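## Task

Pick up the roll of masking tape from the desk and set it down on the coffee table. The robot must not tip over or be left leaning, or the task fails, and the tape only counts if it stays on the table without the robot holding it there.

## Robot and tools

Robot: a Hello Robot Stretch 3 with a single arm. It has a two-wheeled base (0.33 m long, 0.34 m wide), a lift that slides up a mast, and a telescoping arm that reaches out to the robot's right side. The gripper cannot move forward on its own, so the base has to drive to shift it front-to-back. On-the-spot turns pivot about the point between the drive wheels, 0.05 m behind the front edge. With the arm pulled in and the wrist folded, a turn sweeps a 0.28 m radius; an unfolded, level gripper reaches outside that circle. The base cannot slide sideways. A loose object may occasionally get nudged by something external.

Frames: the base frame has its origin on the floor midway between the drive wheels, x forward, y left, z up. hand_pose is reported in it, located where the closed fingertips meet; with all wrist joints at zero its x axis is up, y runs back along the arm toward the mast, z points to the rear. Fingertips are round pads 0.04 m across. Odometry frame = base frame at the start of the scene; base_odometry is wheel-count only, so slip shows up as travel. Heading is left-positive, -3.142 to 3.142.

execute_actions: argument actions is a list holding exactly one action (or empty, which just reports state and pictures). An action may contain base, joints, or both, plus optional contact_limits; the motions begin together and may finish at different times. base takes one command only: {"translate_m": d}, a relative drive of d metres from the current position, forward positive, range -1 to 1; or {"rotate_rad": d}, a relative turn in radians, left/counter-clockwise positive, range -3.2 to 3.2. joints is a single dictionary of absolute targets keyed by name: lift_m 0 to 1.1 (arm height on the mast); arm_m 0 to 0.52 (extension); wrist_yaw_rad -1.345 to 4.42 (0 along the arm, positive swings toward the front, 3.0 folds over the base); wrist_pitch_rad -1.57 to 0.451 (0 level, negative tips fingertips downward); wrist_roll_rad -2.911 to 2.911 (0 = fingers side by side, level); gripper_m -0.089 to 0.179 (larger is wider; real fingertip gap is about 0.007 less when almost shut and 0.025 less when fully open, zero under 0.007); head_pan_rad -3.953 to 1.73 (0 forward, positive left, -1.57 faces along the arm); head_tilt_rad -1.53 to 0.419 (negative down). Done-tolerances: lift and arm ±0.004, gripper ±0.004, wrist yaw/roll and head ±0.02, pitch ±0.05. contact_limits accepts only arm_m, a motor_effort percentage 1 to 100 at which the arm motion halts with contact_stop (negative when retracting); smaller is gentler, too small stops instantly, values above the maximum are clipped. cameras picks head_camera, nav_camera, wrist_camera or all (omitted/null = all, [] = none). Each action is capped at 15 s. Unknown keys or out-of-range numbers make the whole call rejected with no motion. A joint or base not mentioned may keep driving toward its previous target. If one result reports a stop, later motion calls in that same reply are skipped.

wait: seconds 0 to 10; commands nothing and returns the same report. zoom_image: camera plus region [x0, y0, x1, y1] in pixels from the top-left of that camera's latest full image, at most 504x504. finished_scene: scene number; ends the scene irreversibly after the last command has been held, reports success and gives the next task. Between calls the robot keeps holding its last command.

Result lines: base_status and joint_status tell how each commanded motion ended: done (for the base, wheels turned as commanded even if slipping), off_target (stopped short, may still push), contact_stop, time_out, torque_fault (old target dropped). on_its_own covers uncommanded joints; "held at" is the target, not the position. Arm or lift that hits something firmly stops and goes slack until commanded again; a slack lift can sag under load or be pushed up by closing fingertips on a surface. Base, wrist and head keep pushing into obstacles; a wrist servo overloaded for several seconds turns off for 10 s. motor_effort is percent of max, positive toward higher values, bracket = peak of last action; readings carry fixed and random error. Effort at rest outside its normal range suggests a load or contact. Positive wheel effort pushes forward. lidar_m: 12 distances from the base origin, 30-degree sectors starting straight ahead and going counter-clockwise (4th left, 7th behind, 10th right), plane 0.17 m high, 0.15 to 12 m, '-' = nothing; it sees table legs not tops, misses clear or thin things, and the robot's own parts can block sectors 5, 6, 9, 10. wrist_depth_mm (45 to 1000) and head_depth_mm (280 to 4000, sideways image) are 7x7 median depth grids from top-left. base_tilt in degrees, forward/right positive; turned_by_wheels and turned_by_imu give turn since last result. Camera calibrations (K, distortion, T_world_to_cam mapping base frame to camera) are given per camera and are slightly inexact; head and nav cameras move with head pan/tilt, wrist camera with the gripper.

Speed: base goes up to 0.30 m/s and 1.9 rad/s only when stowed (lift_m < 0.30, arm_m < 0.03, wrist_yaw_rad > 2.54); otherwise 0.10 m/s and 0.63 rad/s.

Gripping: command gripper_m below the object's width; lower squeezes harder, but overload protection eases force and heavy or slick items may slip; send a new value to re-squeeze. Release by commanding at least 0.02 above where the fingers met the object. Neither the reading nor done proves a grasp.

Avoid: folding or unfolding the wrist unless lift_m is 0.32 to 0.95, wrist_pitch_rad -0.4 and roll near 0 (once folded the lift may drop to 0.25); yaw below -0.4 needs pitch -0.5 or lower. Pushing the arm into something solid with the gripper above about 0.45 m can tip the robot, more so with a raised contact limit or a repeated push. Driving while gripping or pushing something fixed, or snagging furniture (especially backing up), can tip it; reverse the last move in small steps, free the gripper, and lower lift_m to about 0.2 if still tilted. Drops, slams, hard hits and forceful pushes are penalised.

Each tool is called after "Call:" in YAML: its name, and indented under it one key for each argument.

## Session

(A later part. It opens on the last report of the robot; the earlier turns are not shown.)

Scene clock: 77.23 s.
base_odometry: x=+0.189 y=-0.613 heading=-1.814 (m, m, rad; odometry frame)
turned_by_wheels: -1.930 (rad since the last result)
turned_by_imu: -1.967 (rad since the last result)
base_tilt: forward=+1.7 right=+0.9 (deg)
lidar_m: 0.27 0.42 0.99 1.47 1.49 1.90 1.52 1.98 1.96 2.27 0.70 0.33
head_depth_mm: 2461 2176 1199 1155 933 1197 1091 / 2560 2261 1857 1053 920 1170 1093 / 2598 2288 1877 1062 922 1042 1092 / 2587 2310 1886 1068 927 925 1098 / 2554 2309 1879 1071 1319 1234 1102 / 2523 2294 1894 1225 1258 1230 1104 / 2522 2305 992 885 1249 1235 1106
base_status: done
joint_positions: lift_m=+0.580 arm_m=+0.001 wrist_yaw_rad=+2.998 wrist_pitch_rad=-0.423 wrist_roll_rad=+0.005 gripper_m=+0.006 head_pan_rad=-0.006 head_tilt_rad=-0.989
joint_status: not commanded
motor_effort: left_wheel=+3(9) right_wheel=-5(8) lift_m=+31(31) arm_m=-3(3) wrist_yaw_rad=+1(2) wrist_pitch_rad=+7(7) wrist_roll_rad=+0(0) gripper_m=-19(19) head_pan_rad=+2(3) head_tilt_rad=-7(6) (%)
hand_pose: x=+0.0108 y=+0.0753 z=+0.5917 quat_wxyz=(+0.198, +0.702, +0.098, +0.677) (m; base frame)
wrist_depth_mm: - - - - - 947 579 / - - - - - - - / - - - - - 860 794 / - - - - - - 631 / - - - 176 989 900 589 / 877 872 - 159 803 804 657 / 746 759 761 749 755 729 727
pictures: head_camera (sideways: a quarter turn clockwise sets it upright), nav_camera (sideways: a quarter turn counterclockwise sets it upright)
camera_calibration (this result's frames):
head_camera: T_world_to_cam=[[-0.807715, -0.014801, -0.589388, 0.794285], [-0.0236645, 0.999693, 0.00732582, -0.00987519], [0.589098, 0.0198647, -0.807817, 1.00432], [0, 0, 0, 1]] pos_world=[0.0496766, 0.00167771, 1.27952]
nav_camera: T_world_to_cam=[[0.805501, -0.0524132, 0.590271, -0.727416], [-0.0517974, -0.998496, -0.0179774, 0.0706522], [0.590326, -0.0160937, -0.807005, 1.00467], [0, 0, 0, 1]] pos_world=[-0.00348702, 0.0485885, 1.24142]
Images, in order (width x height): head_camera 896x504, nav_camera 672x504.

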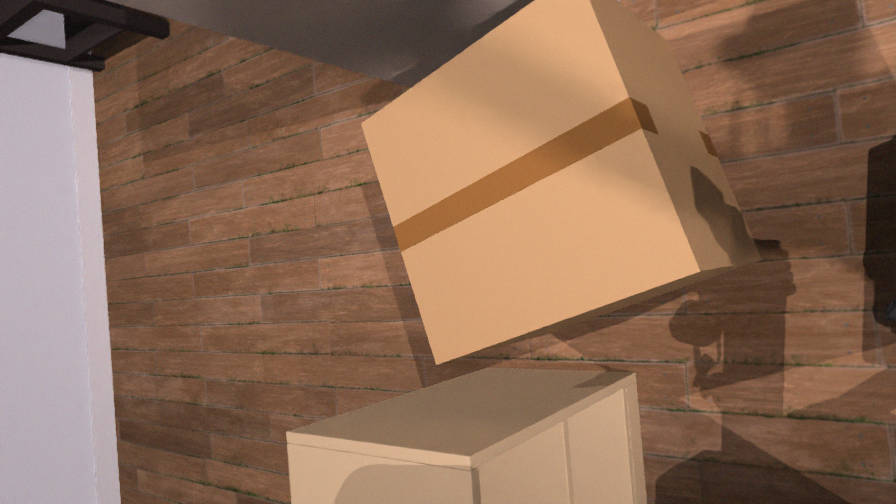

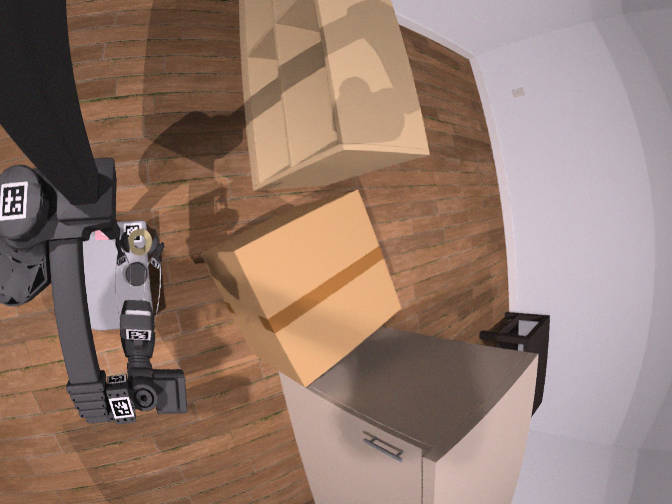

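Call:
execute_actions:
  actions:
    - {"base":{"translate_m":0.36}}
  cameras: ["nav_camera","head_camera"]

Scene clock: 82.13 s.
base_odometry: x=+0.103 y=-0.962 heading=-1.813 (m, m, rad; odometry frame)
turned_by_wheels: +0.001 (rad since the last result)
turned_by_imu: +0.004 (rad since the last result)
base_tilt: forward=+1.8 right=+0.9 (deg)
lidar_m: - - 0.32 0.89 1.53 1.95 1.87 2.23 2.39 0.51 0.15 -
head_depth_mm: 2250 2187 1858 1543 920 815 763 / 2288 2264 1862 1587 922 816 753 / 2280 2284 1872 1580 925 817 743 / 2215 2268 1872 1589 927 819 735 / 2192 2308 1887 1610 968 1187 1087 / 2157 2317 1897 1609 1402 1185 1073 / 2164 2331 1903 1607 850 812 1039
base_status: translate_m off_target (by the wheels' count: +0.3598 of +0.3600)
joint_positions: lift_m=+0.580 arm_m=+0.001 wrist_yaw_rad=+2.998 wrist_pitch_rad=-0.423 wrist_roll_rad=+0.005 gripper_m=+0.006 head_pan_rad=-0.006 head_tilt_rad=-0.989
joint_status: not commanded
on_its_own: left_wheel is at rest, and its effort (+54) is outside its rest range (-18 to +18); right_wheel is at rest, and its effort (+25) is outside its rest range (-18 to +18)
motor_effort: left_wheel=+54(85) right_wheel=+25(47) lift_m=+31(30) arm_m=-3(3) wrist_yaw_rad=+2(2) wrist_pitch_rad=+7(7) wrist_roll_rad=+0(0) gripper_m=-19(19) head_pan_rad=+2(2) head_tilt_rad=-6(6) (%)
hand_pose: x=+0.0108 y=+0.0753 z=+0.5917 quat_wxyz=(+0.198, +0.702, +0.098, +0.677) (m; base frame)
wrist_depth_mm: - - - 867 501 503 501 / - - - 970 371 378 407 / - - - 906 409 416 460 / - - - - 446 472 535 / - - - 176 481 544 963 / 874 890 - 159 584 632 857 / 735 761 752 765 665 736 308
pictures: head_camera (sideways: a quarter turn clockwise sets it upright), nav_camera (sideways: a quarter turn counterclockwise sets it upright)
camera_calibration (this result's frames):
head_camera: T_world_to_cam=[[-0.807731, -0.0148007, -0.589366, 0.794257], [-0.0236641, 0.999693, 0.00732662, -0.00987624], [0.589077, 0.0198648, -0.807833, 1.00435], [0, 0, 0, 1]] pos_world=[0.049676, 0.00167771, 1.27952]
nav_camera: T_world_to_cam=[[0.805517, -0.0524134, 0.59025, -0.727388], [-0.051798, -0.998496, -0.0179761, 0.0706506], [0.590304, -0.0160937, -0.80702, 1.00469], [0, 0, 0, 1]] pos_world=[-0.00348863, 0.0485885, 1.24142]
Images, in order (width x height): head_camera 896x504, nav_camera 672x504.

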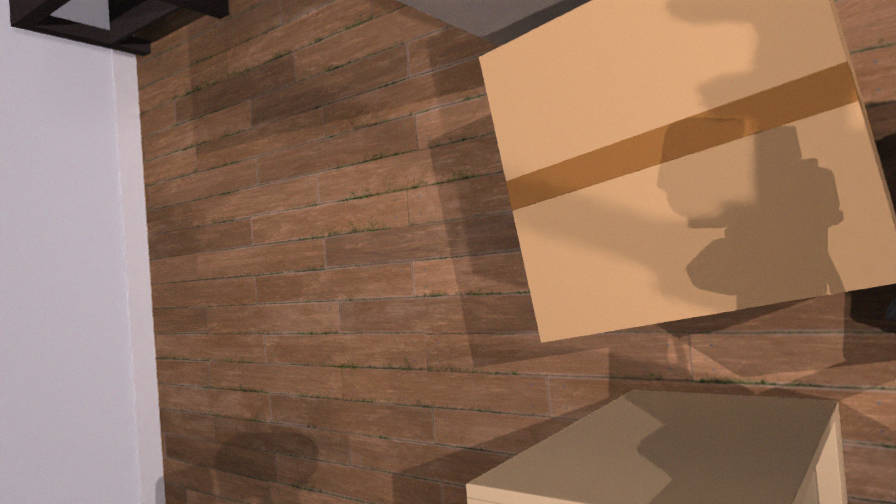

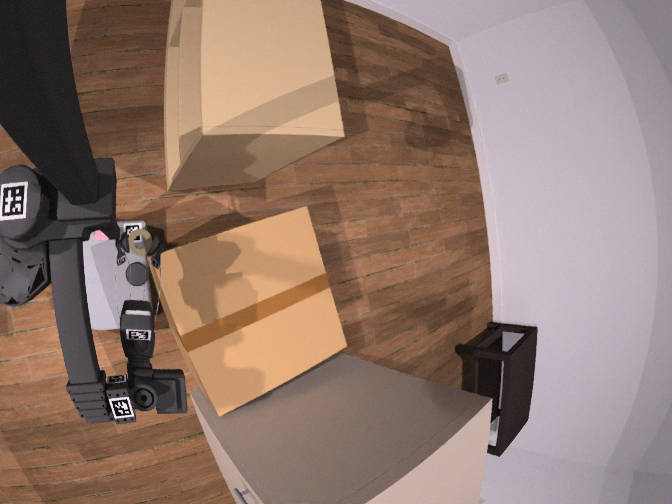

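Rotating nicely. Continue.

Call:
execute_actions:
  actions:
    - {"base":{"translate_m":0.25}}
  cameras: ["nav_camera","head_camera"]

Scene clock: 85.77 s.
base_odometry: x=+0.043 y=-1.204 heading=-1.812 (m, m, rad; odometry frame)
turned_by_wheels: +0.001 (rad since the last result)
turned_by_imu: -0.011 (rad since the last result)
base_tilt: forward=+1.8 right=+0.9 (deg)
lidar_m: - - 0.32 0.30 0.30 1.96 2.11 2.41 0.43 0.20 0.15 -
head_depth_mm: 2016 2140 1840 1570 915 813 732 / 2036 2253 1847 1579 917 820 731 / 2041 2221 1871 1600 927 816 732 / 2004 2229 1884 1594 931 822 734 / 1963 2229 1883 1595 1372 1189 916 / 1962 2204 1899 1601 1396 1233 1091 / 1957 2165 1891 1608 1406 1237 850
base_status: translate_m off_target (by the wheels' count: +0.2497 of +0.2500)
joint_positions: lift_m=+0.580 arm_m=+0.001 wrist_yaw_rad=+2.998 wrist_pitch_rad=-0.423 wrist_roll_rad=+0.005 gripper_m=+0.006 head_pan_rad=-0.006 head_tilt_rad=-0.989
joint_status: not commanded
on_its_own: left_wheel is at rest, and its effort (+79) is outside its rest range (-18 to +18); right_wheel is at rest, and its effort (+22) is outside its rest range (-18 to +18)
motor_effort: left_wheel=+79(100) right_wheel=+22(48) lift_m=+31(31) arm_m=-2(3) wrist_yaw_rad=+3(2) wrist_pitch_rad=+7(7) wrist_roll_rad=+0(0) gripper_m=-19(18) head_pan_rad=+3(2) head_tilt_rad=-7(6) (%)
hand_pose: x=+0.0108 y=+0.0753 z=+0.5917 quat_wxyz=(+0.198, +0.702, +0.098, +0.677) (m; base frame)
wrist_depth_mm: - - 504 503 506 - - / - - 343 358 380 - - / - - 364 386 419 - - / - - 403 429 470 - - / - - - 176 525 - - / 856 852 - 159 610 878 874 / 752 766 595 631 676 308 306
pictures: head_camera (sideways: a quarter turn clockwise sets it upright), nav_camera (sideways: a quarter turn counterclockwise sets it upright)
camera_calibration (this result's frames):
head_camera: T_world_to_cam=[[-0.80773, -0.0147997, -0.589366, 0.794258], [-0.0236628, 0.999693, 0.0073266, -0.00987622], [0.589077, 0.019864, -0.807833, 1.00434], [0, 0, 0, 1]] pos_world=[0.049676, 0.00167765, 1.27952]
nav_camera: T_world_to_cam=[[0.805517, -0.0524145, 0.59025, -0.727389], [-0.0517993, -0.998496, -0.0179762, 0.0706507], [0.590305, -0.0160945, -0.80702, 1.00469], [0, 0, 0, 1]] pos_world=[-0.00348852, 0.0485885, 1.24142]
Images, in order (width x height): head_camera 896x504, nav_camera 672x504.

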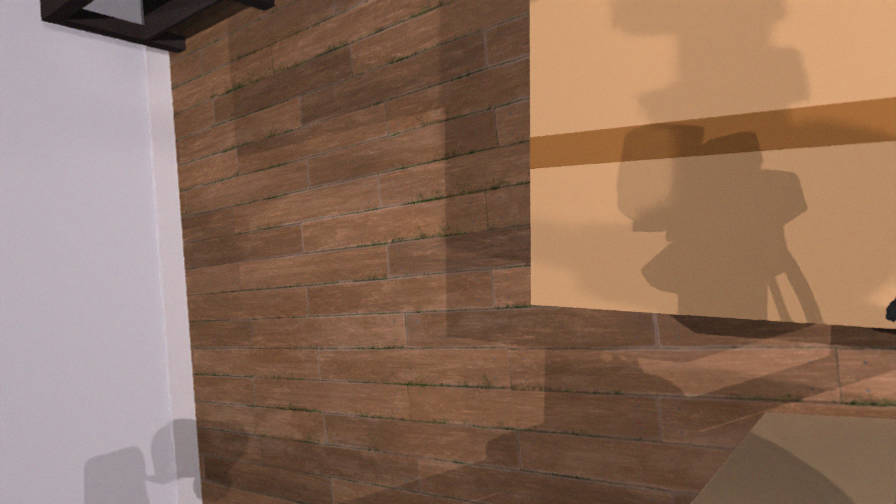

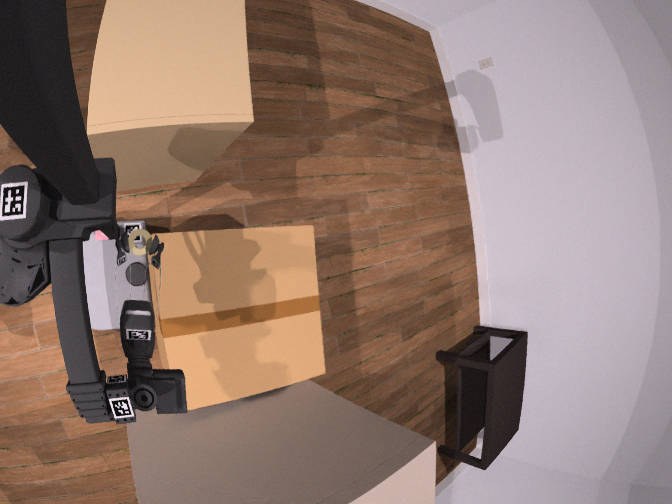

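Call:
execute_actions:
  actions:
    - {"base":{"translate_m":0.8}}
  cameras: ["nav_camera"]

Scene clock: 95.27 s.
base_odometry: x=-0.147 y=-1.981 heading=-1.811 (m, m, rad; odometry frame)
turned_by_wheels: +0.001 (rad since the last result)
turned_by_imu: -0.311 (rad since the last result)
base_tilt: forward=+1.8 right=+0.8 (deg)
lidar_m: - - 0.15 0.29 0.29 0.31 2.42 2.33 0.53 0.19 0.15 -
head_depth_mm: 1842 2059 1849 1569 951 810 729 / 1852 1910 1842 1580 921 814 731 / 1912 2083 1880 1583 921 819 733 / 1939 2183 1878 1588 927 817 734 / 1851 2119 1892 1585 946 823 737 / 1777 2079 1895 1617 1391 1231 1092 / 1709 1964 1906 1611 1398 1234 1107
base_status: translate_m off_target (by the wheels' count: +0.7995 of +0.8000)
joint_positions: lift_m=+0.580 arm_m=+0.001 wrist_yaw_rad=+2.999 wrist_pitch_rad=-0.419 wrist_roll_rad=+0.005 gripper_m=+0.006 head_pan_rad=-0.006 head_tilt_rad=-0.992
joint_status: not commanded
on_its_own: left_wheel is at rest, and its effort (+100) is outside its rest range (-18 to +18); right_wheel is at rest, and its effort (+59) is outside its rest range (-18 to +18)
motor_effort: left_wheel=+100(100) right_wheel=+59(84) lift_m=+33(34) arm_m=-2(4) wrist_yaw_rad=+0(2) wrist_pitch_rad=+6(7) wrist_roll_rad=+0(0) gripper_m=-18(18) head_pan_rad=+3(2) head_tilt_rad=-5(6) (%)
hand_pose: x=+0.0105 y=+0.0760 z=+0.5925 quat_wxyz=(+0.196, +0.702, +0.097, +0.678) (m; base frame)
wrist_depth_mm: 531 - - - - - - / 327 - - - - - - / 275 296 - - - - - / 292 319 - - - - - / 313 348 - 176 - - - / 340 385 - 158 337 356 356 / 369 416 555 755 310 308 310
pictures: nav_camera (sideways: a quarter turn counterclockwise sets it upright)
camera_calibration (this result's frames):
nav_camera: T_world_to_cam=[[0.806752, -0.0523056, 0.588571, -0.725208], [-0.0516923, -0.998503, -0.0178815, 0.0705266], [0.588625, -0.0159987, -0.808248, 1.0063], [0, 0, 0, 1]] pos_world=[-0.00362148, 0.0485879, 1.24143]
Images, in order (width x height): nav_camera 672x504.

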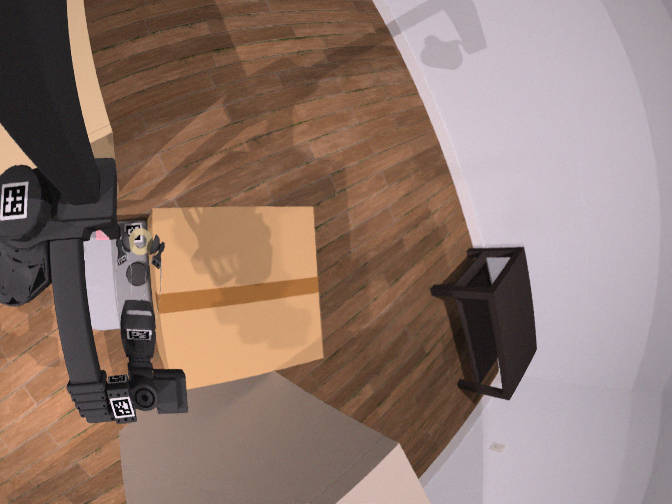

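Call:
execute_actions:
  actions:
    - {"base":{"translate_m":-0.06}}
  cameras: []

Call:
execute_actions:
  actions:
    - {"base":{"rotate_rad":0.35},"joints":{"head_tilt_rad":-1.3}}
  cameras: ["nav_camera","head_camera"]

Scene clock: 98.10 s.
base_odometry: x=-0.132 y=-1.923 heading=-1.811 (m, m, rad; odometry frame)
turned_by_wheels: +0.000 (rad since the last result)
turned_by_imu: +0.000 (rad since the last result)
base_tilt: forward=+2.0 right=+0.8 (deg)
lidar_m: - 0.15 0.15 0.27 0.27 0.28 2.37 2.28 2.58 0.44 0.15 0.15
head_depth_mm: 1826 2101 1854 1572 934 812 762 / 1840 1986 1864 1577 923 815 766 / 1951 2138 1874 1593 922 818 765 / 1992 2230 1877 1607 927 820 770 / 1923 2161 1885 1602 946 821 768 / 1845 2104 1874 1608 1392 1226 1090 / 1753 2036 1916 1607 1411 1234 1105
base_status: done
joint_positions: lift_m=+0.580 arm_m=+0.001 wrist_yaw_rad=+2.999 wrist_pitch_rad=-0.419 wrist_roll_rad=+0.005 gripper_m=+0.006 head_pan_rad=-0.006 head_tilt_rad=-0.992
joint_status: not commanded
motor_effort: left_wheel=+0(94) right_wheel=+1(61) lift_m=+33(33) arm_m=-2(2) wrist_yaw_rad=+1(0) wrist_pitch_rad=+6(6) wrist_roll_rad=+0(0) gripper_m=-19(19) head_pan_rad=+2(2) head_tilt_rad=-5(4) (%)
hand_pose: x=+0.0105 y=+0.0760 z=+0.5925 quat_wxyz=(+0.196, +0.702, +0.097, +0.678) (m; base frame)
wrist_depth_mm: 533 - - - - - - / 325 - 329 - - - - / 258 272 336 - - - - / 271 295 370 - - - - / 292 324 - 176 - - - / 314 356 - 159 810 356 357 / 339 382 506 736 347 309 308
pictures: none
No camera images: the call's "cameras" was empty. Leave "cameras" out to get every camera's image.

Scene clock: 99.70 s.
base_odometry: x=-0.132 y=-1.923 heading=-1.461 (m, m, rad; odometry frame)
turned_by_wheels: +0.350 (rad since the last result)
turned_by_imu: +0.357 (rad since the last result)
base_tilt: forward=+1.9 right=+0.9 (deg)
lidar_m: - 0.15 0.28 0.26 0.27 0.35 2.28 2.58 0.46 0.19 0.15 -
head_depth_mm: 1688 1561 1434 888 830 - - / 1693 1563 959 889 830 1029 1106 / 1714 1578 961 896 842 - - / 1726 1579 1460 899 855 - - / 1727 1593 1469 1358 1247 1188 - / 1745 1601 1478 1366 1273 995 - / 1747 1602 1481 1369 1274 702 -
base_status: done
joint_positions: lift_m=+0.580 arm_m=+0.001 wrist_yaw_rad=+2.999 wrist_pitch_rad=-0.419 wrist_roll_rad=+0.005 gripper_m=+0.006 head_pan_rad=-0.006 head_tilt_rad=-1.284
joint_status: all done
motor_effort: left_wheel=-4(9) right_wheel=+5(7) lift_m=+33(33) arm_m=-2(2) wrist_yaw_rad=+1(1) wrist_pitch_rad=+6(6) wrist_roll_rad=+0(0) gripper_m=-19(19) head_pan_rad=+2(2) head_tilt_rad=-10(35) (%)
hand_pose: x=+0.0105 y=+0.0760 z=+0.5925 quat_wxyz=(+0.196, +0.702, +0.097, +0.678) (m; base frame)
wrist_depth_mm: - - 521 519 - - - / 340 - 324 328 - - - / 290 303 327 345 - - - / 320 336 358 378 - - - / 358 364 - 177 - - - / 836 414 - 159 822 862 854 / 757 468 511 560 750 742 755
pictures: head_camera (sideways: a quarter turn clockwise sets it upright), nav_camera (sideways: a quarter turn counterclockwise sets it upright)
camera_calibration (this result's frames):
head_camera: T_world_to_cam=[[-0.944185, -0.0140729, -0.329116, 0.456095], [-0.0203848, 0.999668, 0.0157355, -0.0208392], [0.328785, 0.0215661, -0.944159, 1.18308], [0, 0, 0, 1]] pos_world=[0.0412359, 0.00173647, 1.26745]
nav_camera: T_world_to_cam=[[0.942315, -0.0531437, 0.330481, -0.389854], [-0.0549139, -0.998483, -0.00398465, 0.05245], [0.330191, -0.0143932, -0.943804, 1.18402], [0, 0, 0, 1]] pos_world=[-0.0207052, 0.0486939, 1.24653]
Images, in order (width x height): head_camera 896x504, nav_camera 672x504.

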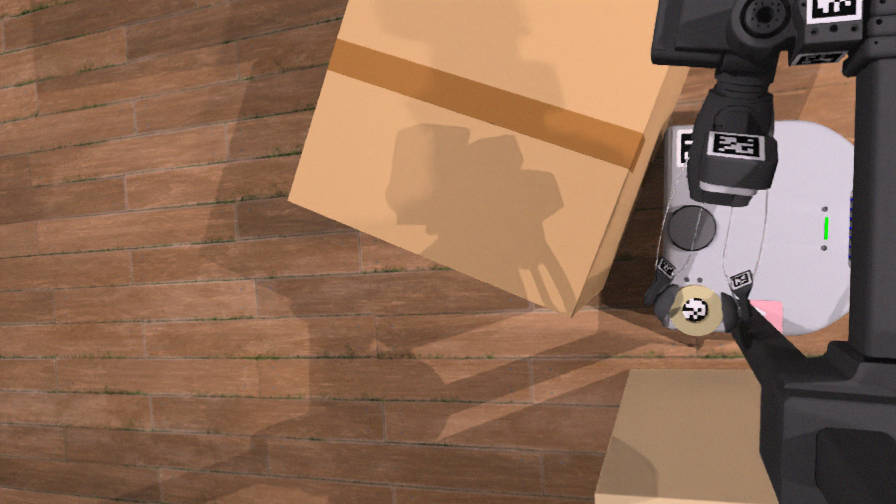

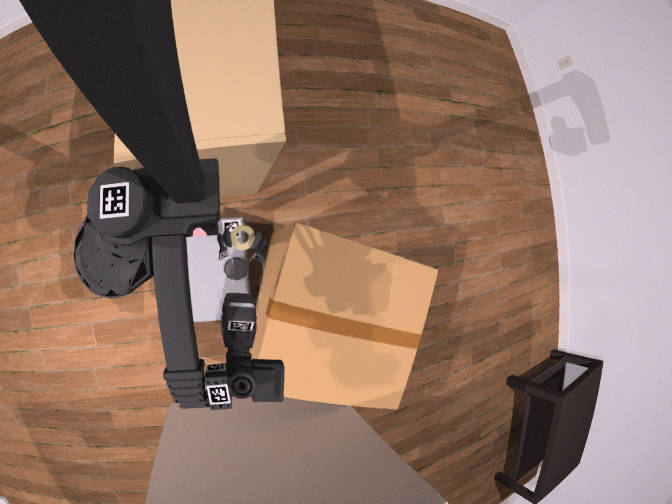

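Call:
execute_actions:
  actions:
    - {"base":{"translate_m":0.25}}
  cameras: ["nav_camera","head_camera"]

Scene clock: 103.93 s.
base_odometry: x=-0.105 y=-2.171 heading=-1.460 (m, m, rad; odometry frame)
turned_by_wheels: +0.001 (rad since the last result)
turned_by_imu: -0.424 (rad since the last result)
base_tilt: forward=+1.8 right=+0.9 (deg)
lidar_m: - - 0.15 1.56 0.28 0.29 0.40 2.38 0.59 0.19 0.15 -
head_depth_mm: 1680 1554 1434 885 829 - - / 1694 1559 1446 891 831 1175 1109 / 1695 1560 1454 892 831 - - / 1714 1567 1457 896 839 - - / 1729 1588 1454 910 850 1174 - / 1742 1597 1479 1359 1261 1188 - / 1755 1598 1468 1366 1274 1198 -
base_status: translate_m off_target (by the wheels' count: +0.2496 of +0.2500)
joint_positions: lift_m=+0.580 arm_m=+0.001 wrist_yaw_rad=+3.000 wrist_pitch_rad=-0.419 wrist_roll_rad=+0.005 gripper_m=+0.006 head_pan_rad=-0.005 head_tilt_rad=-1.288
joint_status: not commanded
on_its_own: left_wheel is at rest, and its effort (+91) is outside its rest range (-18 to +18); right_wheel is at rest, and its effort (+49) is outside its rest range (-18 to +18)
motor_effort: left_wheel=+91(100) right_wheel=+49(90) lift_m=+34(34) arm_m=-2(2) wrist_yaw_rad=-1(0) wrist_pitch_rad=+6(6) wrist_roll_rad=+0(0) gripper_m=-19(18) head_pan_rad=+2(2) head_tilt_rad=-7(9) (%)
hand_pose: x=+0.0105 y=+0.0759 z=+0.5925 quat_wxyz=(+0.196, +0.702, +0.097, +0.678) (m; base frame)
wrist_depth_mm: 526 - - - - - - / 328 - - - - - - / 265 282 - - - - - / 276 301 - - - - - / 295 332 - 176 - - - / 317 364 - 159 338 867 359 / 342 390 753 746 310 311 309
pictures: head_camera (sideways: a quarter turn clockwise sets it upright), nav_camera (sideways: a quarter turn counterclockwise sets it upright)
camera_calibration (this result's frames):
head_camera: T_world_to_cam=[[-0.945275, -0.0149726, -0.325931, 0.451954], [-0.0212903, 0.999648, 0.015825, -0.0209502], [0.325579, 0.0218982, -0.945261, 1.18453], [0, 0, 0, 1]] pos_world=[0.0411179, 0.00177078, 1.26732]
nav_camera: T_world_to_cam=[[0.943475, -0.0522458, 0.327301, -0.38572], [-0.0539695, -0.998535, -0.00382038, 0.0522304], [0.327021, -0.0140598, -0.944912, 1.18547], [0, 0, 0, 1]] pos_world=[-0.0209384, 0.0486691, 1.24661]
Images, in order (width x height): head_camera 896x504, nav_camera 672x504.

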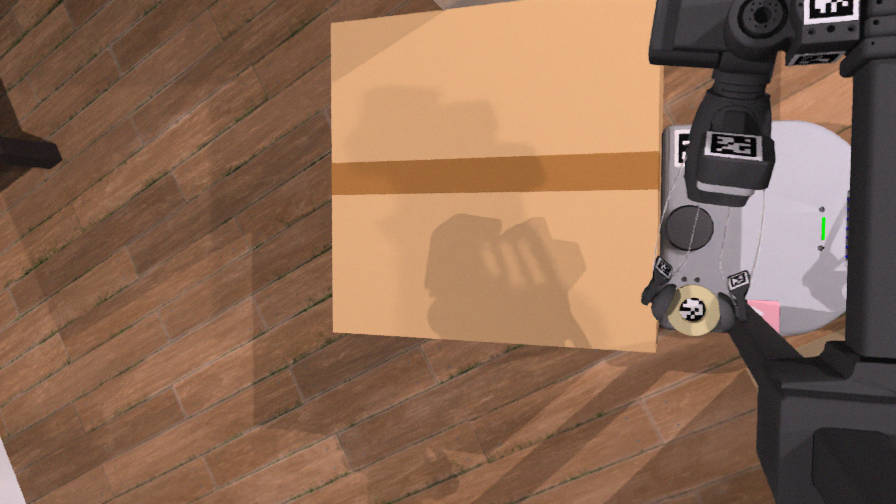

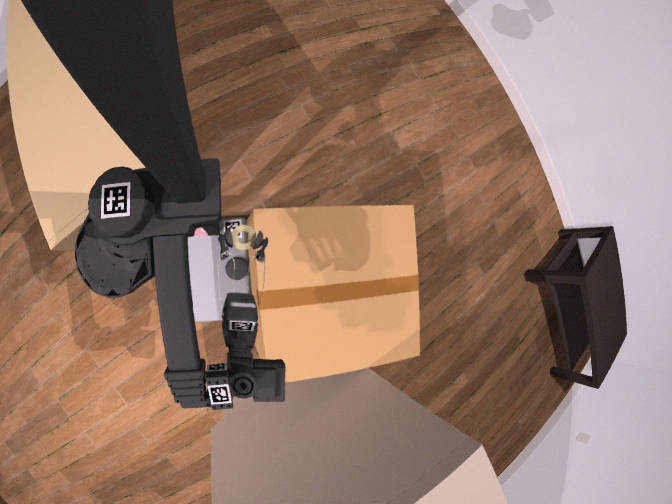

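Call:
execute_actions:
  actions:
    - {"base":{"translate_m":0.2}}
  cameras: ["nav_camera","head_camera"]

Scene clock: 107.90 s.
base_odometry: x=-0.083 y=-2.369 heading=-1.459 (m, m, rad; odometry frame)
turned_by_wheels: +0.001 (rad since the last result)
turned_by_imu: +0.002 (rad since the last result)
base_tilt: forward=+1.7 right=+1.0 (deg)
lidar_m: - - 0.15 1.56 0.28 0.29 0.40 2.38 0.59 0.19 0.15 -
head_depth_mm: 1687 1555 1441 886 826 - - / 1713 1563 1436 894 831 1184 1105 / 1691 1566 1437 897 833 - - / 1709 1568 1447 901 838 - - / 1727 1586 1463 913 851 1168 - / 1746 1596 1471 1358 1271 1195 - / 1757 1597 1480 1369 1275 1192 -
base_status: translate_m off_target (by the wheels' count: +0.1995 of +0.2000)
joint_positions: lift_m=+0.580 arm_m=+0.001 wrist_yaw_rad=+3.000 wrist_pitch_rad=-0.419 wrist_roll_rad=+0.005 gripper_m=+0.006 head_pan_rad=-0.005 head_tilt_rad=-1.288
joint_status: not commanded
on_its_own: left_wheel is at rest, and its effort (+96) is outside its rest range (-18 to +18); right_wheel is at rest, and its effort (+59) is outside its rest range (-18 to +18)
motor_effort: left_wheel=+96(97) right_wheel=+59(60) lift_m=+33(33) arm_m=-2(3) wrist_yaw_rad=+0(1) wrist_pitch_rad=+6(6) wrist_roll_rad=+0(0) gripper_m=-18(19) head_pan_rad=+2(2) head_tilt_rad=-7(6) (%)
hand_pose: x=+0.0105 y=+0.0759 z=+0.5925 quat_wxyz=(+0.196, +0.702, +0.097, +0.678) (m; base frame)
wrist_depth_mm: 528 - - - - - - / 327 - - - - - - / 265 279 - - - - - / 275 301 - - - - - / 293 329 - 176 - - - / 316 365 - 158 339 867 353 / 339 387 751 761 311 309 309
pictures: head_camera (sideways: a quarter turn clockwise sets it upright), nav_camera (sideways: a quarter turn counterclockwise sets it upright)
camera_calibration (this result's frames):
head_camera: T_world_to_cam=[[-0.945275, -0.0149724, -0.325931, 0.451954], [-0.0212901, 0.999648, 0.015825, -0.0209502], [0.325579, 0.0218981, -0.945261, 1.18453], [0, 0, 0, 1]] pos_world=[0.0411179, 0.00177077, 1.26732]
nav_camera: T_world_to_cam=[[0.943475, -0.052246, 0.327301, -0.38572], [-0.0539697, -0.998535, -0.00382037, 0.0522303], [0.327021, -0.0140599, -0.944913, 1.18547], [0, 0, 0, 1]] pos_world=[-0.0209384, 0.0486691, 1.24661]
Images, in order (width x height): head_camera 896x504, nav_camera 672x504.

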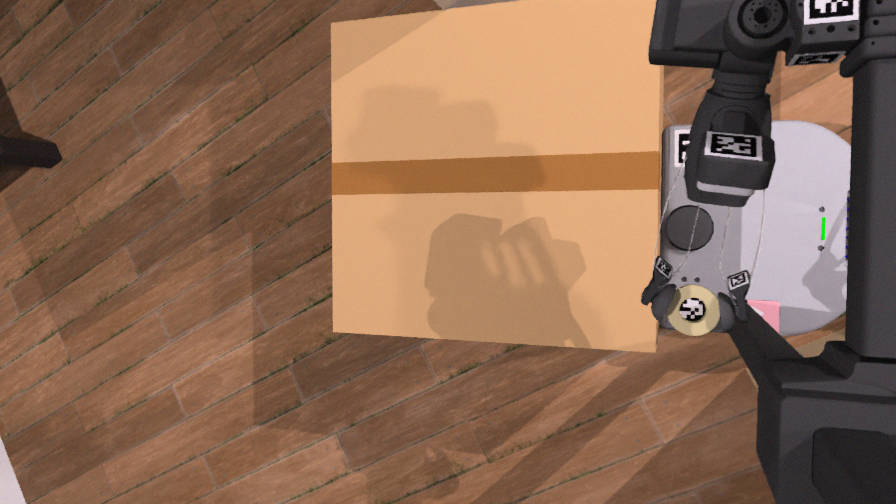

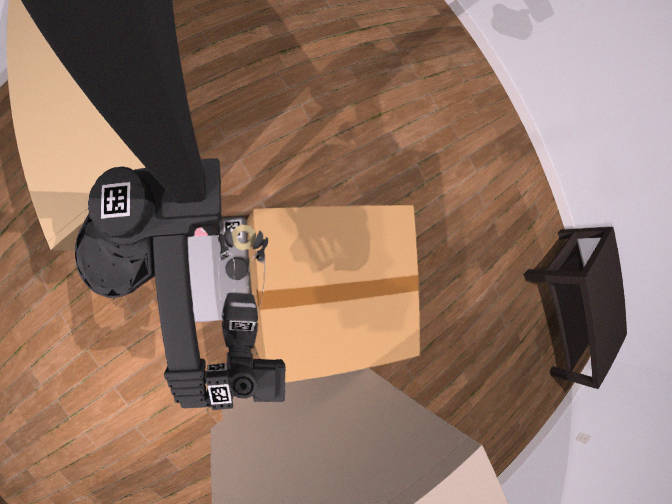

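Call:
execute_actions:
  actions:
    - {"base":{"translate_m":-0.06}}
  cameras: []

Call:
execute_actions:
  actions:
    - {"base":{"rotate_rad":0.5}}
  cameras: []

Call:
execute_actions:
  actions:
    - {"base":{"translate_m":-0.25}}
  cameras: []

Call:
execute_actions:
  actions:
    - {"base":{"rotate_rad":-0.48}}
  cameras: ["nav_camera","head_camera"]

Scene clock: 111.00 s.
base_odometry: x=-0.089 y=-2.309 heading=-1.459 (m, m, rad; odometry frame)
turned_by_wheels: +0.000 (rad since the last result)
turned_by_imu: +0.000 (rad since the last result)
base_tilt: forward=+1.8 right=+1.0 (deg)
lidar_m: - - 0.15 0.25 0.25 0.26 0.36 2.32 2.62 0.47 0.15 0.15
head_depth_mm: 1696 1556 1379 889 836 - - / 1696 1560 961 890 845 1197 1110 / 1700 1573 959 890 851 - - / 1698 1567 965 898 855 - - / 1732 1584 1427 911 865 1177 - / 1750 1590 1472 1354 1269 1198 - / 1747 1593 1474 1361 1275 1194 -
base_status: done
joint_positions: lift_m=+0.580 arm_m=+0.001 wrist_yaw_rad=+3.000 wrist_pitch_rad=-0.419 wrist_roll_rad=+0.005 gripper_m=+0.006 head_pan_rad=-0.005 head_tilt_rad=-1.288
joint_status: not commanded
motor_effort: left_wheel=+0(89) right_wheel=+0(58) lift_m=+33(33) arm_m=-2(2) wrist_yaw_rad=+0(0) wrist_pitch_rad=+6(6) wrist_roll_rad=+0(0) gripper_m=-18(19) head_pan_rad=+3(3) head_tilt_rad=-7(7) (%)
hand_pose: x=+0.0105 y=+0.0759 z=+0.5925 quat_wxyz=(+0.196, +0.702, +0.097, +0.678) (m; base frame)
wrist_depth_mm: 534 - - - - - - / 329 - - - - - - / 246 256 330 - - - - / 250 274 365 - - - - / 268 300 - 176 - - - / 285 331 - 159 813 862 355 / 308 353 488 746 345 309 308
pictures: none
No camera images: the call's "cameras" was empty. Leave "cameras" out to get every camera's image.

Scene clock: 112.87 s.
base_odometry: x=-0.089 y=-2.309 heading=-0.960 (m, m, rad; odometry frame)
turned_by_wheels: +0.499 (rad since the last result)
turned_by_imu: +0.472 (rad since the last result)
base_tilt: forward=+1.8 right=+0.8 (deg)
lidar_m: - 0.15 0.26 0.25 0.25 0.34 2.32 2.62 0.47 0.17 0.15 -
head_depth_mm: 1685 1549 1433 882 828 - - / 1698 1559 957 893 829 921 1112 / 1707 1568 1427 894 846 - - / 1699 1569 1447 1330 869 - - / 1724 1586 1466 1357 1264 1184 - / 1742 1587 1469 1360 1270 928 - / 1746 1607 1479 1361 1275 652 -
base_status: rotate_rad off_target (by the wheels' count: +0.4988 of +0.5000)
joint_positions: lift_m=+0.580 arm_m=+0.001 wrist_yaw_rad=+3.000 wrist_pitch_rad=-0.419 wrist_roll_rad=+0.005 gripper_m=+0.006 head_pan_rad=-0.005 head_tilt_rad=-1.288
joint_status: not commanded
on_its_own: right_wheel is at rest, and its effort (+67) is outside its rest range (-18 to +18)
motor_effort: left_wheel=-3(10) right_wheel=+67(84) lift_m=+33(33) arm_m=-2(2) wrist_yaw_rad=+1(1) wrist_pitch_rad=+6(6) wrist_roll_rad=+0(0) gripper_m=-19(19) head_pan_rad=+2(2) head_tilt_rad=-7(8) (%)
hand_pose: x=+0.0105 y=+0.0759 z=+0.5925 quat_wxyz=(+0.196, +0.702, +0.097, +0.678) (m; base frame)
wrist_depth_mm: - - 523 666 - - - / 328 - 321 322 - - - / 282 290 308 322 - - - / 310 322 340 352 - - - / 340 358 - 176 - - - / 393 395 - 158 810 860 849 / 729 447 488 535 758 743 754
pictures: none
No camera images: the call's "cameras" was empty. Leave "cameras" out to get every camera's image.

Scene clock: 116.50 s.
base_odometry: x=-0.233 y=-2.104 heading=-0.960 (m, m, rad; odometry frame)
turned_by_wheels: +0.000 (rad since the last result)
turned_by_imu: +0.001 (rad since the last result)
base_tilt: forward=+1.8 right=+0.9 (deg)
lidar_m: 0.34 0.35 0.25 0.24 1.52 2.04 2.07 2.41 2.38 0.46 0.36 0.34
head_depth_mm: 1686 1550 953 888 1211 - - / 1700 1038 960 909 1227 1192 1107 / 1711 1550 961 938 1252 - - / 1705 1577 1423 1130 1254 - - / 1726 1586 1459 1352 1255 1189 - / 1726 1587 1465 1345 922 992 - / 1736 1606 1472 714 673 674 -
base_status: done
joint_positions: lift_m=+0.580 arm_m=+0.001 wrist_yaw_rad=+3.000 wrist_pitch_rad=-0.419 wrist_roll_rad=+0.005 gripper_m=+0.006 head_pan_rad=-0.005 head_tilt_rad=-1.288
joint_status: not commanded
motor_effort: left_wheel=-3(10) right_wheel=+3(62) lift_m=+33(34) arm_m=-2(2) wrist_yaw_rad=+1(1) wrist_pitch_rad=+6(6) wrist_roll_rad=+0(0) gripper_m=-18(19) head_pan_rad=+2(2) head_tilt_rad=-6(7) (%)
hand_pose: x=+0.0105 y=+0.0759 z=+0.5925 quat_wxyz=(+0.196, +0.702, +0.097, +0.678) (m; base frame)
wrist_depth_mm: - - - 513 509 - - / - - - 321 320 328 344 / - - - 312 333 345 377 / - - - 344 367 390 - / - - - 177 404 439 - / 872 865 - 158 477 525 859 / 764 768 751 510 555 733 752
pictures: none
No camera images: the call's "cameras" was empty. Leave "cameras" out to get every camera's image.

Scene clock: 118.27 s.
base_odometry: x=-0.233 y=-2.104 heading=-1.440 (m, m, rad; odometry frame)
turned_by_wheels: -0.480 (rad since the last result)
turned_by_imu: -0.489 (rad since the last result)
base_tilt: forward=+1.8 right=+1.0 (deg)
lidar_m: 0.34 0.35 0.34 0.25 0.24 1.53 2.12 2.06 2.40 2.35 0.46 0.35
head_depth_mm: 633 725 855 1041 1220 - - / 1695 1039 970 1133 1247 1190 1108 / 1710 1037 959 922 1254 - - / 1718 1044 966 924 1257 - - / 1729 1047 972 931 1256 1191 - / 1745 1570 991 1002 1269 1020 - / 1752 1595 1467 1369 1017 715 -
base_status: done
joint_positions: lift_m=+0.580 arm_m=+0.001 wrist_yaw_rad=+3.000 wrist_pitch_rad=-0.419 wrist_roll_rad=+0.005 gripper_m=+0.006 head_pan_rad=-0.005 head_tilt_rad=-1.288
joint_status: not commanded
motor_effort: left_wheel=+4(9) right_wheel=-4(8) lift_m=+33(33) arm_m=-2(1) wrist_yaw_rad=+0(0) wrist_pitch_rad=+6(6) wrist_roll_rad=+0(0) gripper_m=-19(18) head_pan_rad=+2(2) head_tilt_rad=-7(7) (%)
hand_pose: x=+0.0105 y=+0.0759 z=+0.5925 quat_wxyz=(+0.196, +0.702, +0.097, +0.678) (m; base frame)
wrist_depth_mm: - - 516 517 - - - / - - 323 355 429 - - / - 251 315 376 481 - - / - 284 345 406 - - - / - 942 - 176 - 953 424 / 878 843 - 159 749 552 388 / 748 762 475 619 748 529 395
pictures: head_camera (sideways: a quarter turn clockwise sets it upright), nav_camera (sideways: a quarter turn counterclockwise sets it upright)
camera_calibration (this result's frames):
head_camera: T_world_to_cam=[[-0.945275, -0.0149728, -0.325931, 0.451954], [-0.0212905, 0.999648, 0.015825, -0.0209502], [0.325579, 0.0218982, -0.945261, 1.18453], [0, 0, 0, 1]] pos_world=[0.0411179, 0.00177078, 1.26732]
nav_camera: T_world_to_cam=[[0.943475, -0.0522456, 0.327301, -0.38572], [-0.0539693, -0.998535, -0.00382038, 0.0522304], [0.327021, -0.0140598, -0.944912, 1.18547], [0, 0, 0, 1]] pos_world=[-0.0209384, 0.0486691, 1.24661]
Images, in order (width x height): head_camera 896x504, nav_camera 672x504.

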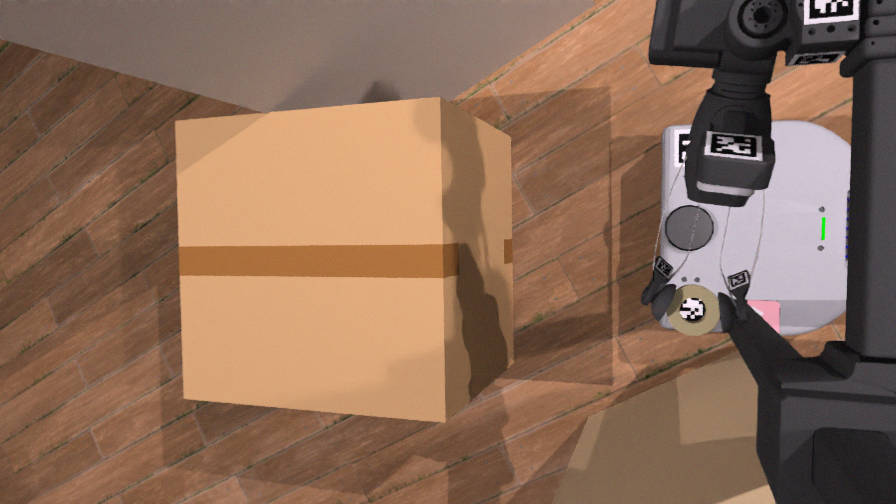

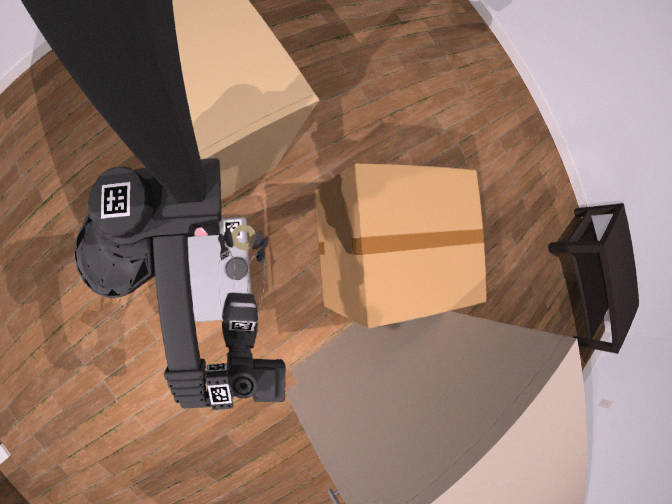

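Call:
execute_actions:
  actions: []

Scene clock: 119.27 s.
base_odometry: x=-0.233 y=-2.104 heading=-1.440 (m, m, rad; odometry frame)
turned_by_wheels: +0.000 (rad since the last result)
turned_by_imu: +0.000 (rad since the last result)
base_tilt: forward=+1.8 right=+0.8 (deg)
lidar_m: 0.34 0.35 0.34 0.25 0.24 1.53 2.12 2.07 2.41 2.35 0.46 0.35
head_depth_mm: 636 724 856 1047 1226 - - / 1701 1039 966 1133 1248 1195 1104 / 1703 1037 962 925 1254 - - / 1723 1047 967 923 1259 - - / 1726 1048 969 929 1263 1184 - / 1755 1574 988 1002 1272 1018 - / 1753 1590 1484 1361 1016 716 -
base_status: done
joint_positions: lift_m=+0.580 arm_m=+0.001 wrist_yaw_rad=+3.000 wrist_pitch_rad=-0.419 wrist_roll_rad=+0.005 gripper_m=+0.006 head_pan_rad=-0.005 head_tilt_rad=-1.288
joint_status: not commanded
motor_effort: left_wheel=+4(9) right_wheel=-5(8) lift_m=+34(33) arm_m=-2(1) wrist_yaw_rad=+0(0) wrist_pitch_rad=+6(6) wrist_roll_rad=+0(0) gripper_m=-19(18) head_pan_rad=+2(2) head_tilt_rad=-7(7) (%)
hand_pose: x=+0.0105 y=+0.0759 z=+0.5925 quat_wxyz=(+0.196, +0.702, +0.097, +0.678) (m; base frame)
wrist_depth_mm: - - 523 509 - - - / - - 325 356 430 - - / - 251 313 378 482 - - / - 283 345 403 - - - / - 949 - 176 - 979 424 / 872 853 - 158 748 556 389 / 753 755 468 625 752 529 395
pictures: head_camera (sideways: a quarter turn clockwise sets it upright), nav_camera (sideways: a quarter turn counterclockwise sets it upright), wrist_camera
camera_calibration (this result's frames):
head_camera: T_world_to_cam=[[-0.945275, -0.0149725, -0.325931, 0.451954], [-0.0212902, 0.999648, 0.015825, -0.0209502], [0.325579, 0.0218981, -0.945261, 1.18453], [0, 0, 0, 1]] pos_world=[0.0411179, 0.00177078, 1.26732]
nav_camera: T_world_to_cam=[[0.943475, -0.0522458, 0.327301, -0.38572], [-0.0539695, -0.998535, -0.00382038, 0.0522304], [0.327021, -0.0140598, -0.944912, 1.18547], [0, 0, 0, 1]] pos_world=[-0.0209384, 0.0486691, 1.24661]
wrist_camera: T_world_to_cam=[[0.992268, -0.123647, -0.0107572, 0.00842358], [-0.0819528, -0.587643, -0.804959, 0.545255], [0.093209, 0.799617, -0.593232, 0.460975], [0, 0, 0, 1]] pos_world=[-0.00664035, -0.047147, 0.712464]
Images, in order (width x height): head_camera 896x504, nav_camera 672x504, wrist_camera 644x364.

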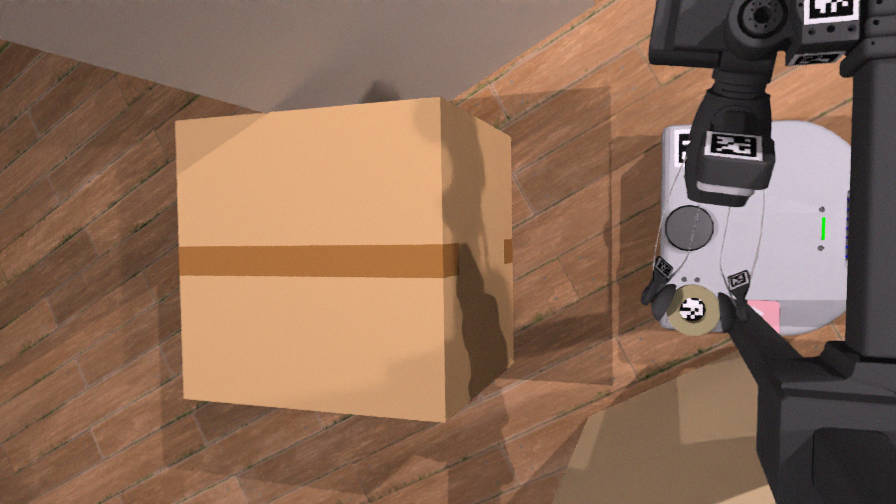

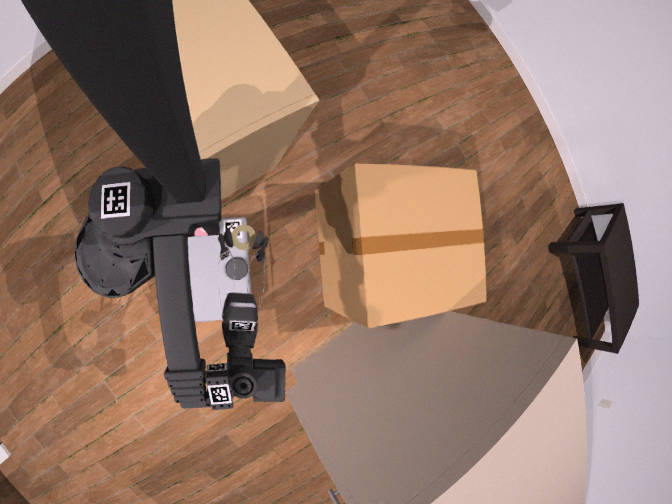

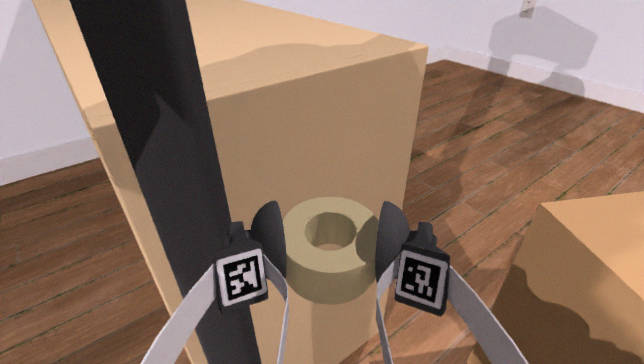

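Call:
execute_actions:
  actions:
    - {"base":{"translate_m":0.5}}
  cameras: ["head_camera","nav_camera"]

Scene clock: 125.63 s.
base_odometry: x=-0.167 y=-2.600 heading=-1.439 (m, m, rad; odometry frame)
turned_by_wheels: +0.001 (rad since the last result)
turned_by_imu: +0.021 (rad since the last result)
base_tilt: forward=+1.9 right=+0.9 (deg)
lidar_m: - - 0.15 0.19 0.38 0.40 2.37 2.32 0.44 0.19 0.15 -
head_depth_mm: 1685 1547 1415 710 903 - - / 1701 1559 1435 892 839 1183 1104 / 1692 1565 1446 892 835 - - / 1721 1577 1450 897 840 - - / 1722 1578 1454 902 845 813 - / 1738 1596 1472 906 845 1181 - / 1748 1599 1476 1374 1282 1192 -
base_status: translate_m off_target (by the wheels' count: +0.4995 of +0.5000)
joint_positions: lift_m=+0.580 arm_m=+0.001 wrist_yaw_rad=+3.000 wrist_pitch_rad=-0.419 wrist_roll_rad=+0.005 gripper_m=+0.006 head_pan_rad=-0.005 head_tilt_rad=-1.288
joint_status: not commanded
on_its_own: left_wheel is at rest, and its effort (+99) is outside its rest range (-18 to +18); right_wheel is at rest, and its effort (+62) is outside its rest range (-18 to +18)
motor_effort: left_wheel=+99(100) right_wheel=+62(72) lift_m=+33(33) arm_m=-2(2) wrist_yaw_rad=+1(1) wrist_pitch_rad=+6(6) wrist_roll_rad=+0(0) gripper_m=-19(18) head_pan_rad=+3(2) head_tilt_rad=-7(8) (%)
hand_pose: x=+0.0105 y=+0.0759 z=+0.5925 quat_wxyz=(+0.196, +0.702, +0.097, +0.678) (m; base frame)
wrist_depth_mm: 535 - - - - - - / 347 - - - - - - / 348 379 - - - - - / 365 407 - - - - - / 391 447 - 176 421 420 417 / 421 494 - 159 337 355 355 / 450 524 738 710 309 309 307
pictures: head_camera (sideways: a quarter turn clockwise sets it upright), nav_camera (sideways: a quarter turn counterclockwise sets it upright)
camera_calibration (this result's frames):
head_camera: T_world_to_cam=[[-0.945275, -0.0149725, -0.325931, 0.451954], [-0.0212902, 0.999648, 0.015825, -0.0209502], [0.325579, 0.0218981, -0.945261, 1.18453], [0, 0, 0, 1]] pos_world=[0.0411179, 0.00177077, 1.26732]
nav_camera: T_world_to_cam=[[0.943475, -0.0522458, 0.327301, -0.38572], [-0.0539695, -0.998535, -0.00382038, 0.0522304], [0.327021, -0.0140598, -0.944912, 1.18547], [0, 0, 0, 1]] pos_world=[-0.0209384, 0.0486691, 1.24661]
Images, in order (width x height): head_camera 896x504, nav_camera 672x504.

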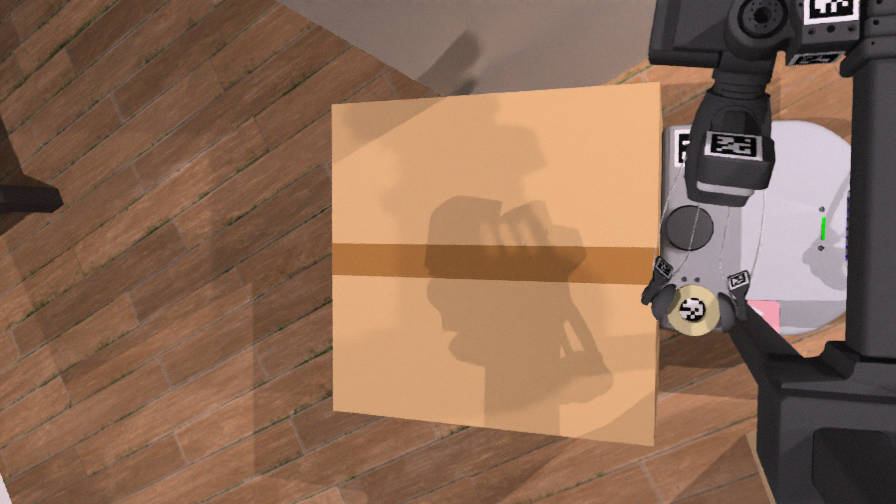

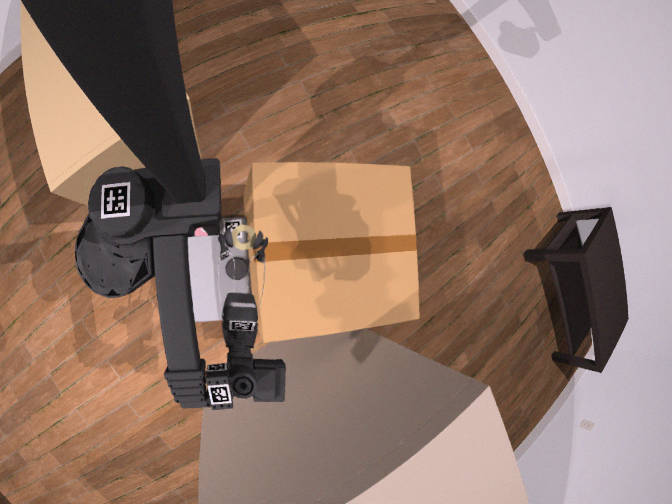

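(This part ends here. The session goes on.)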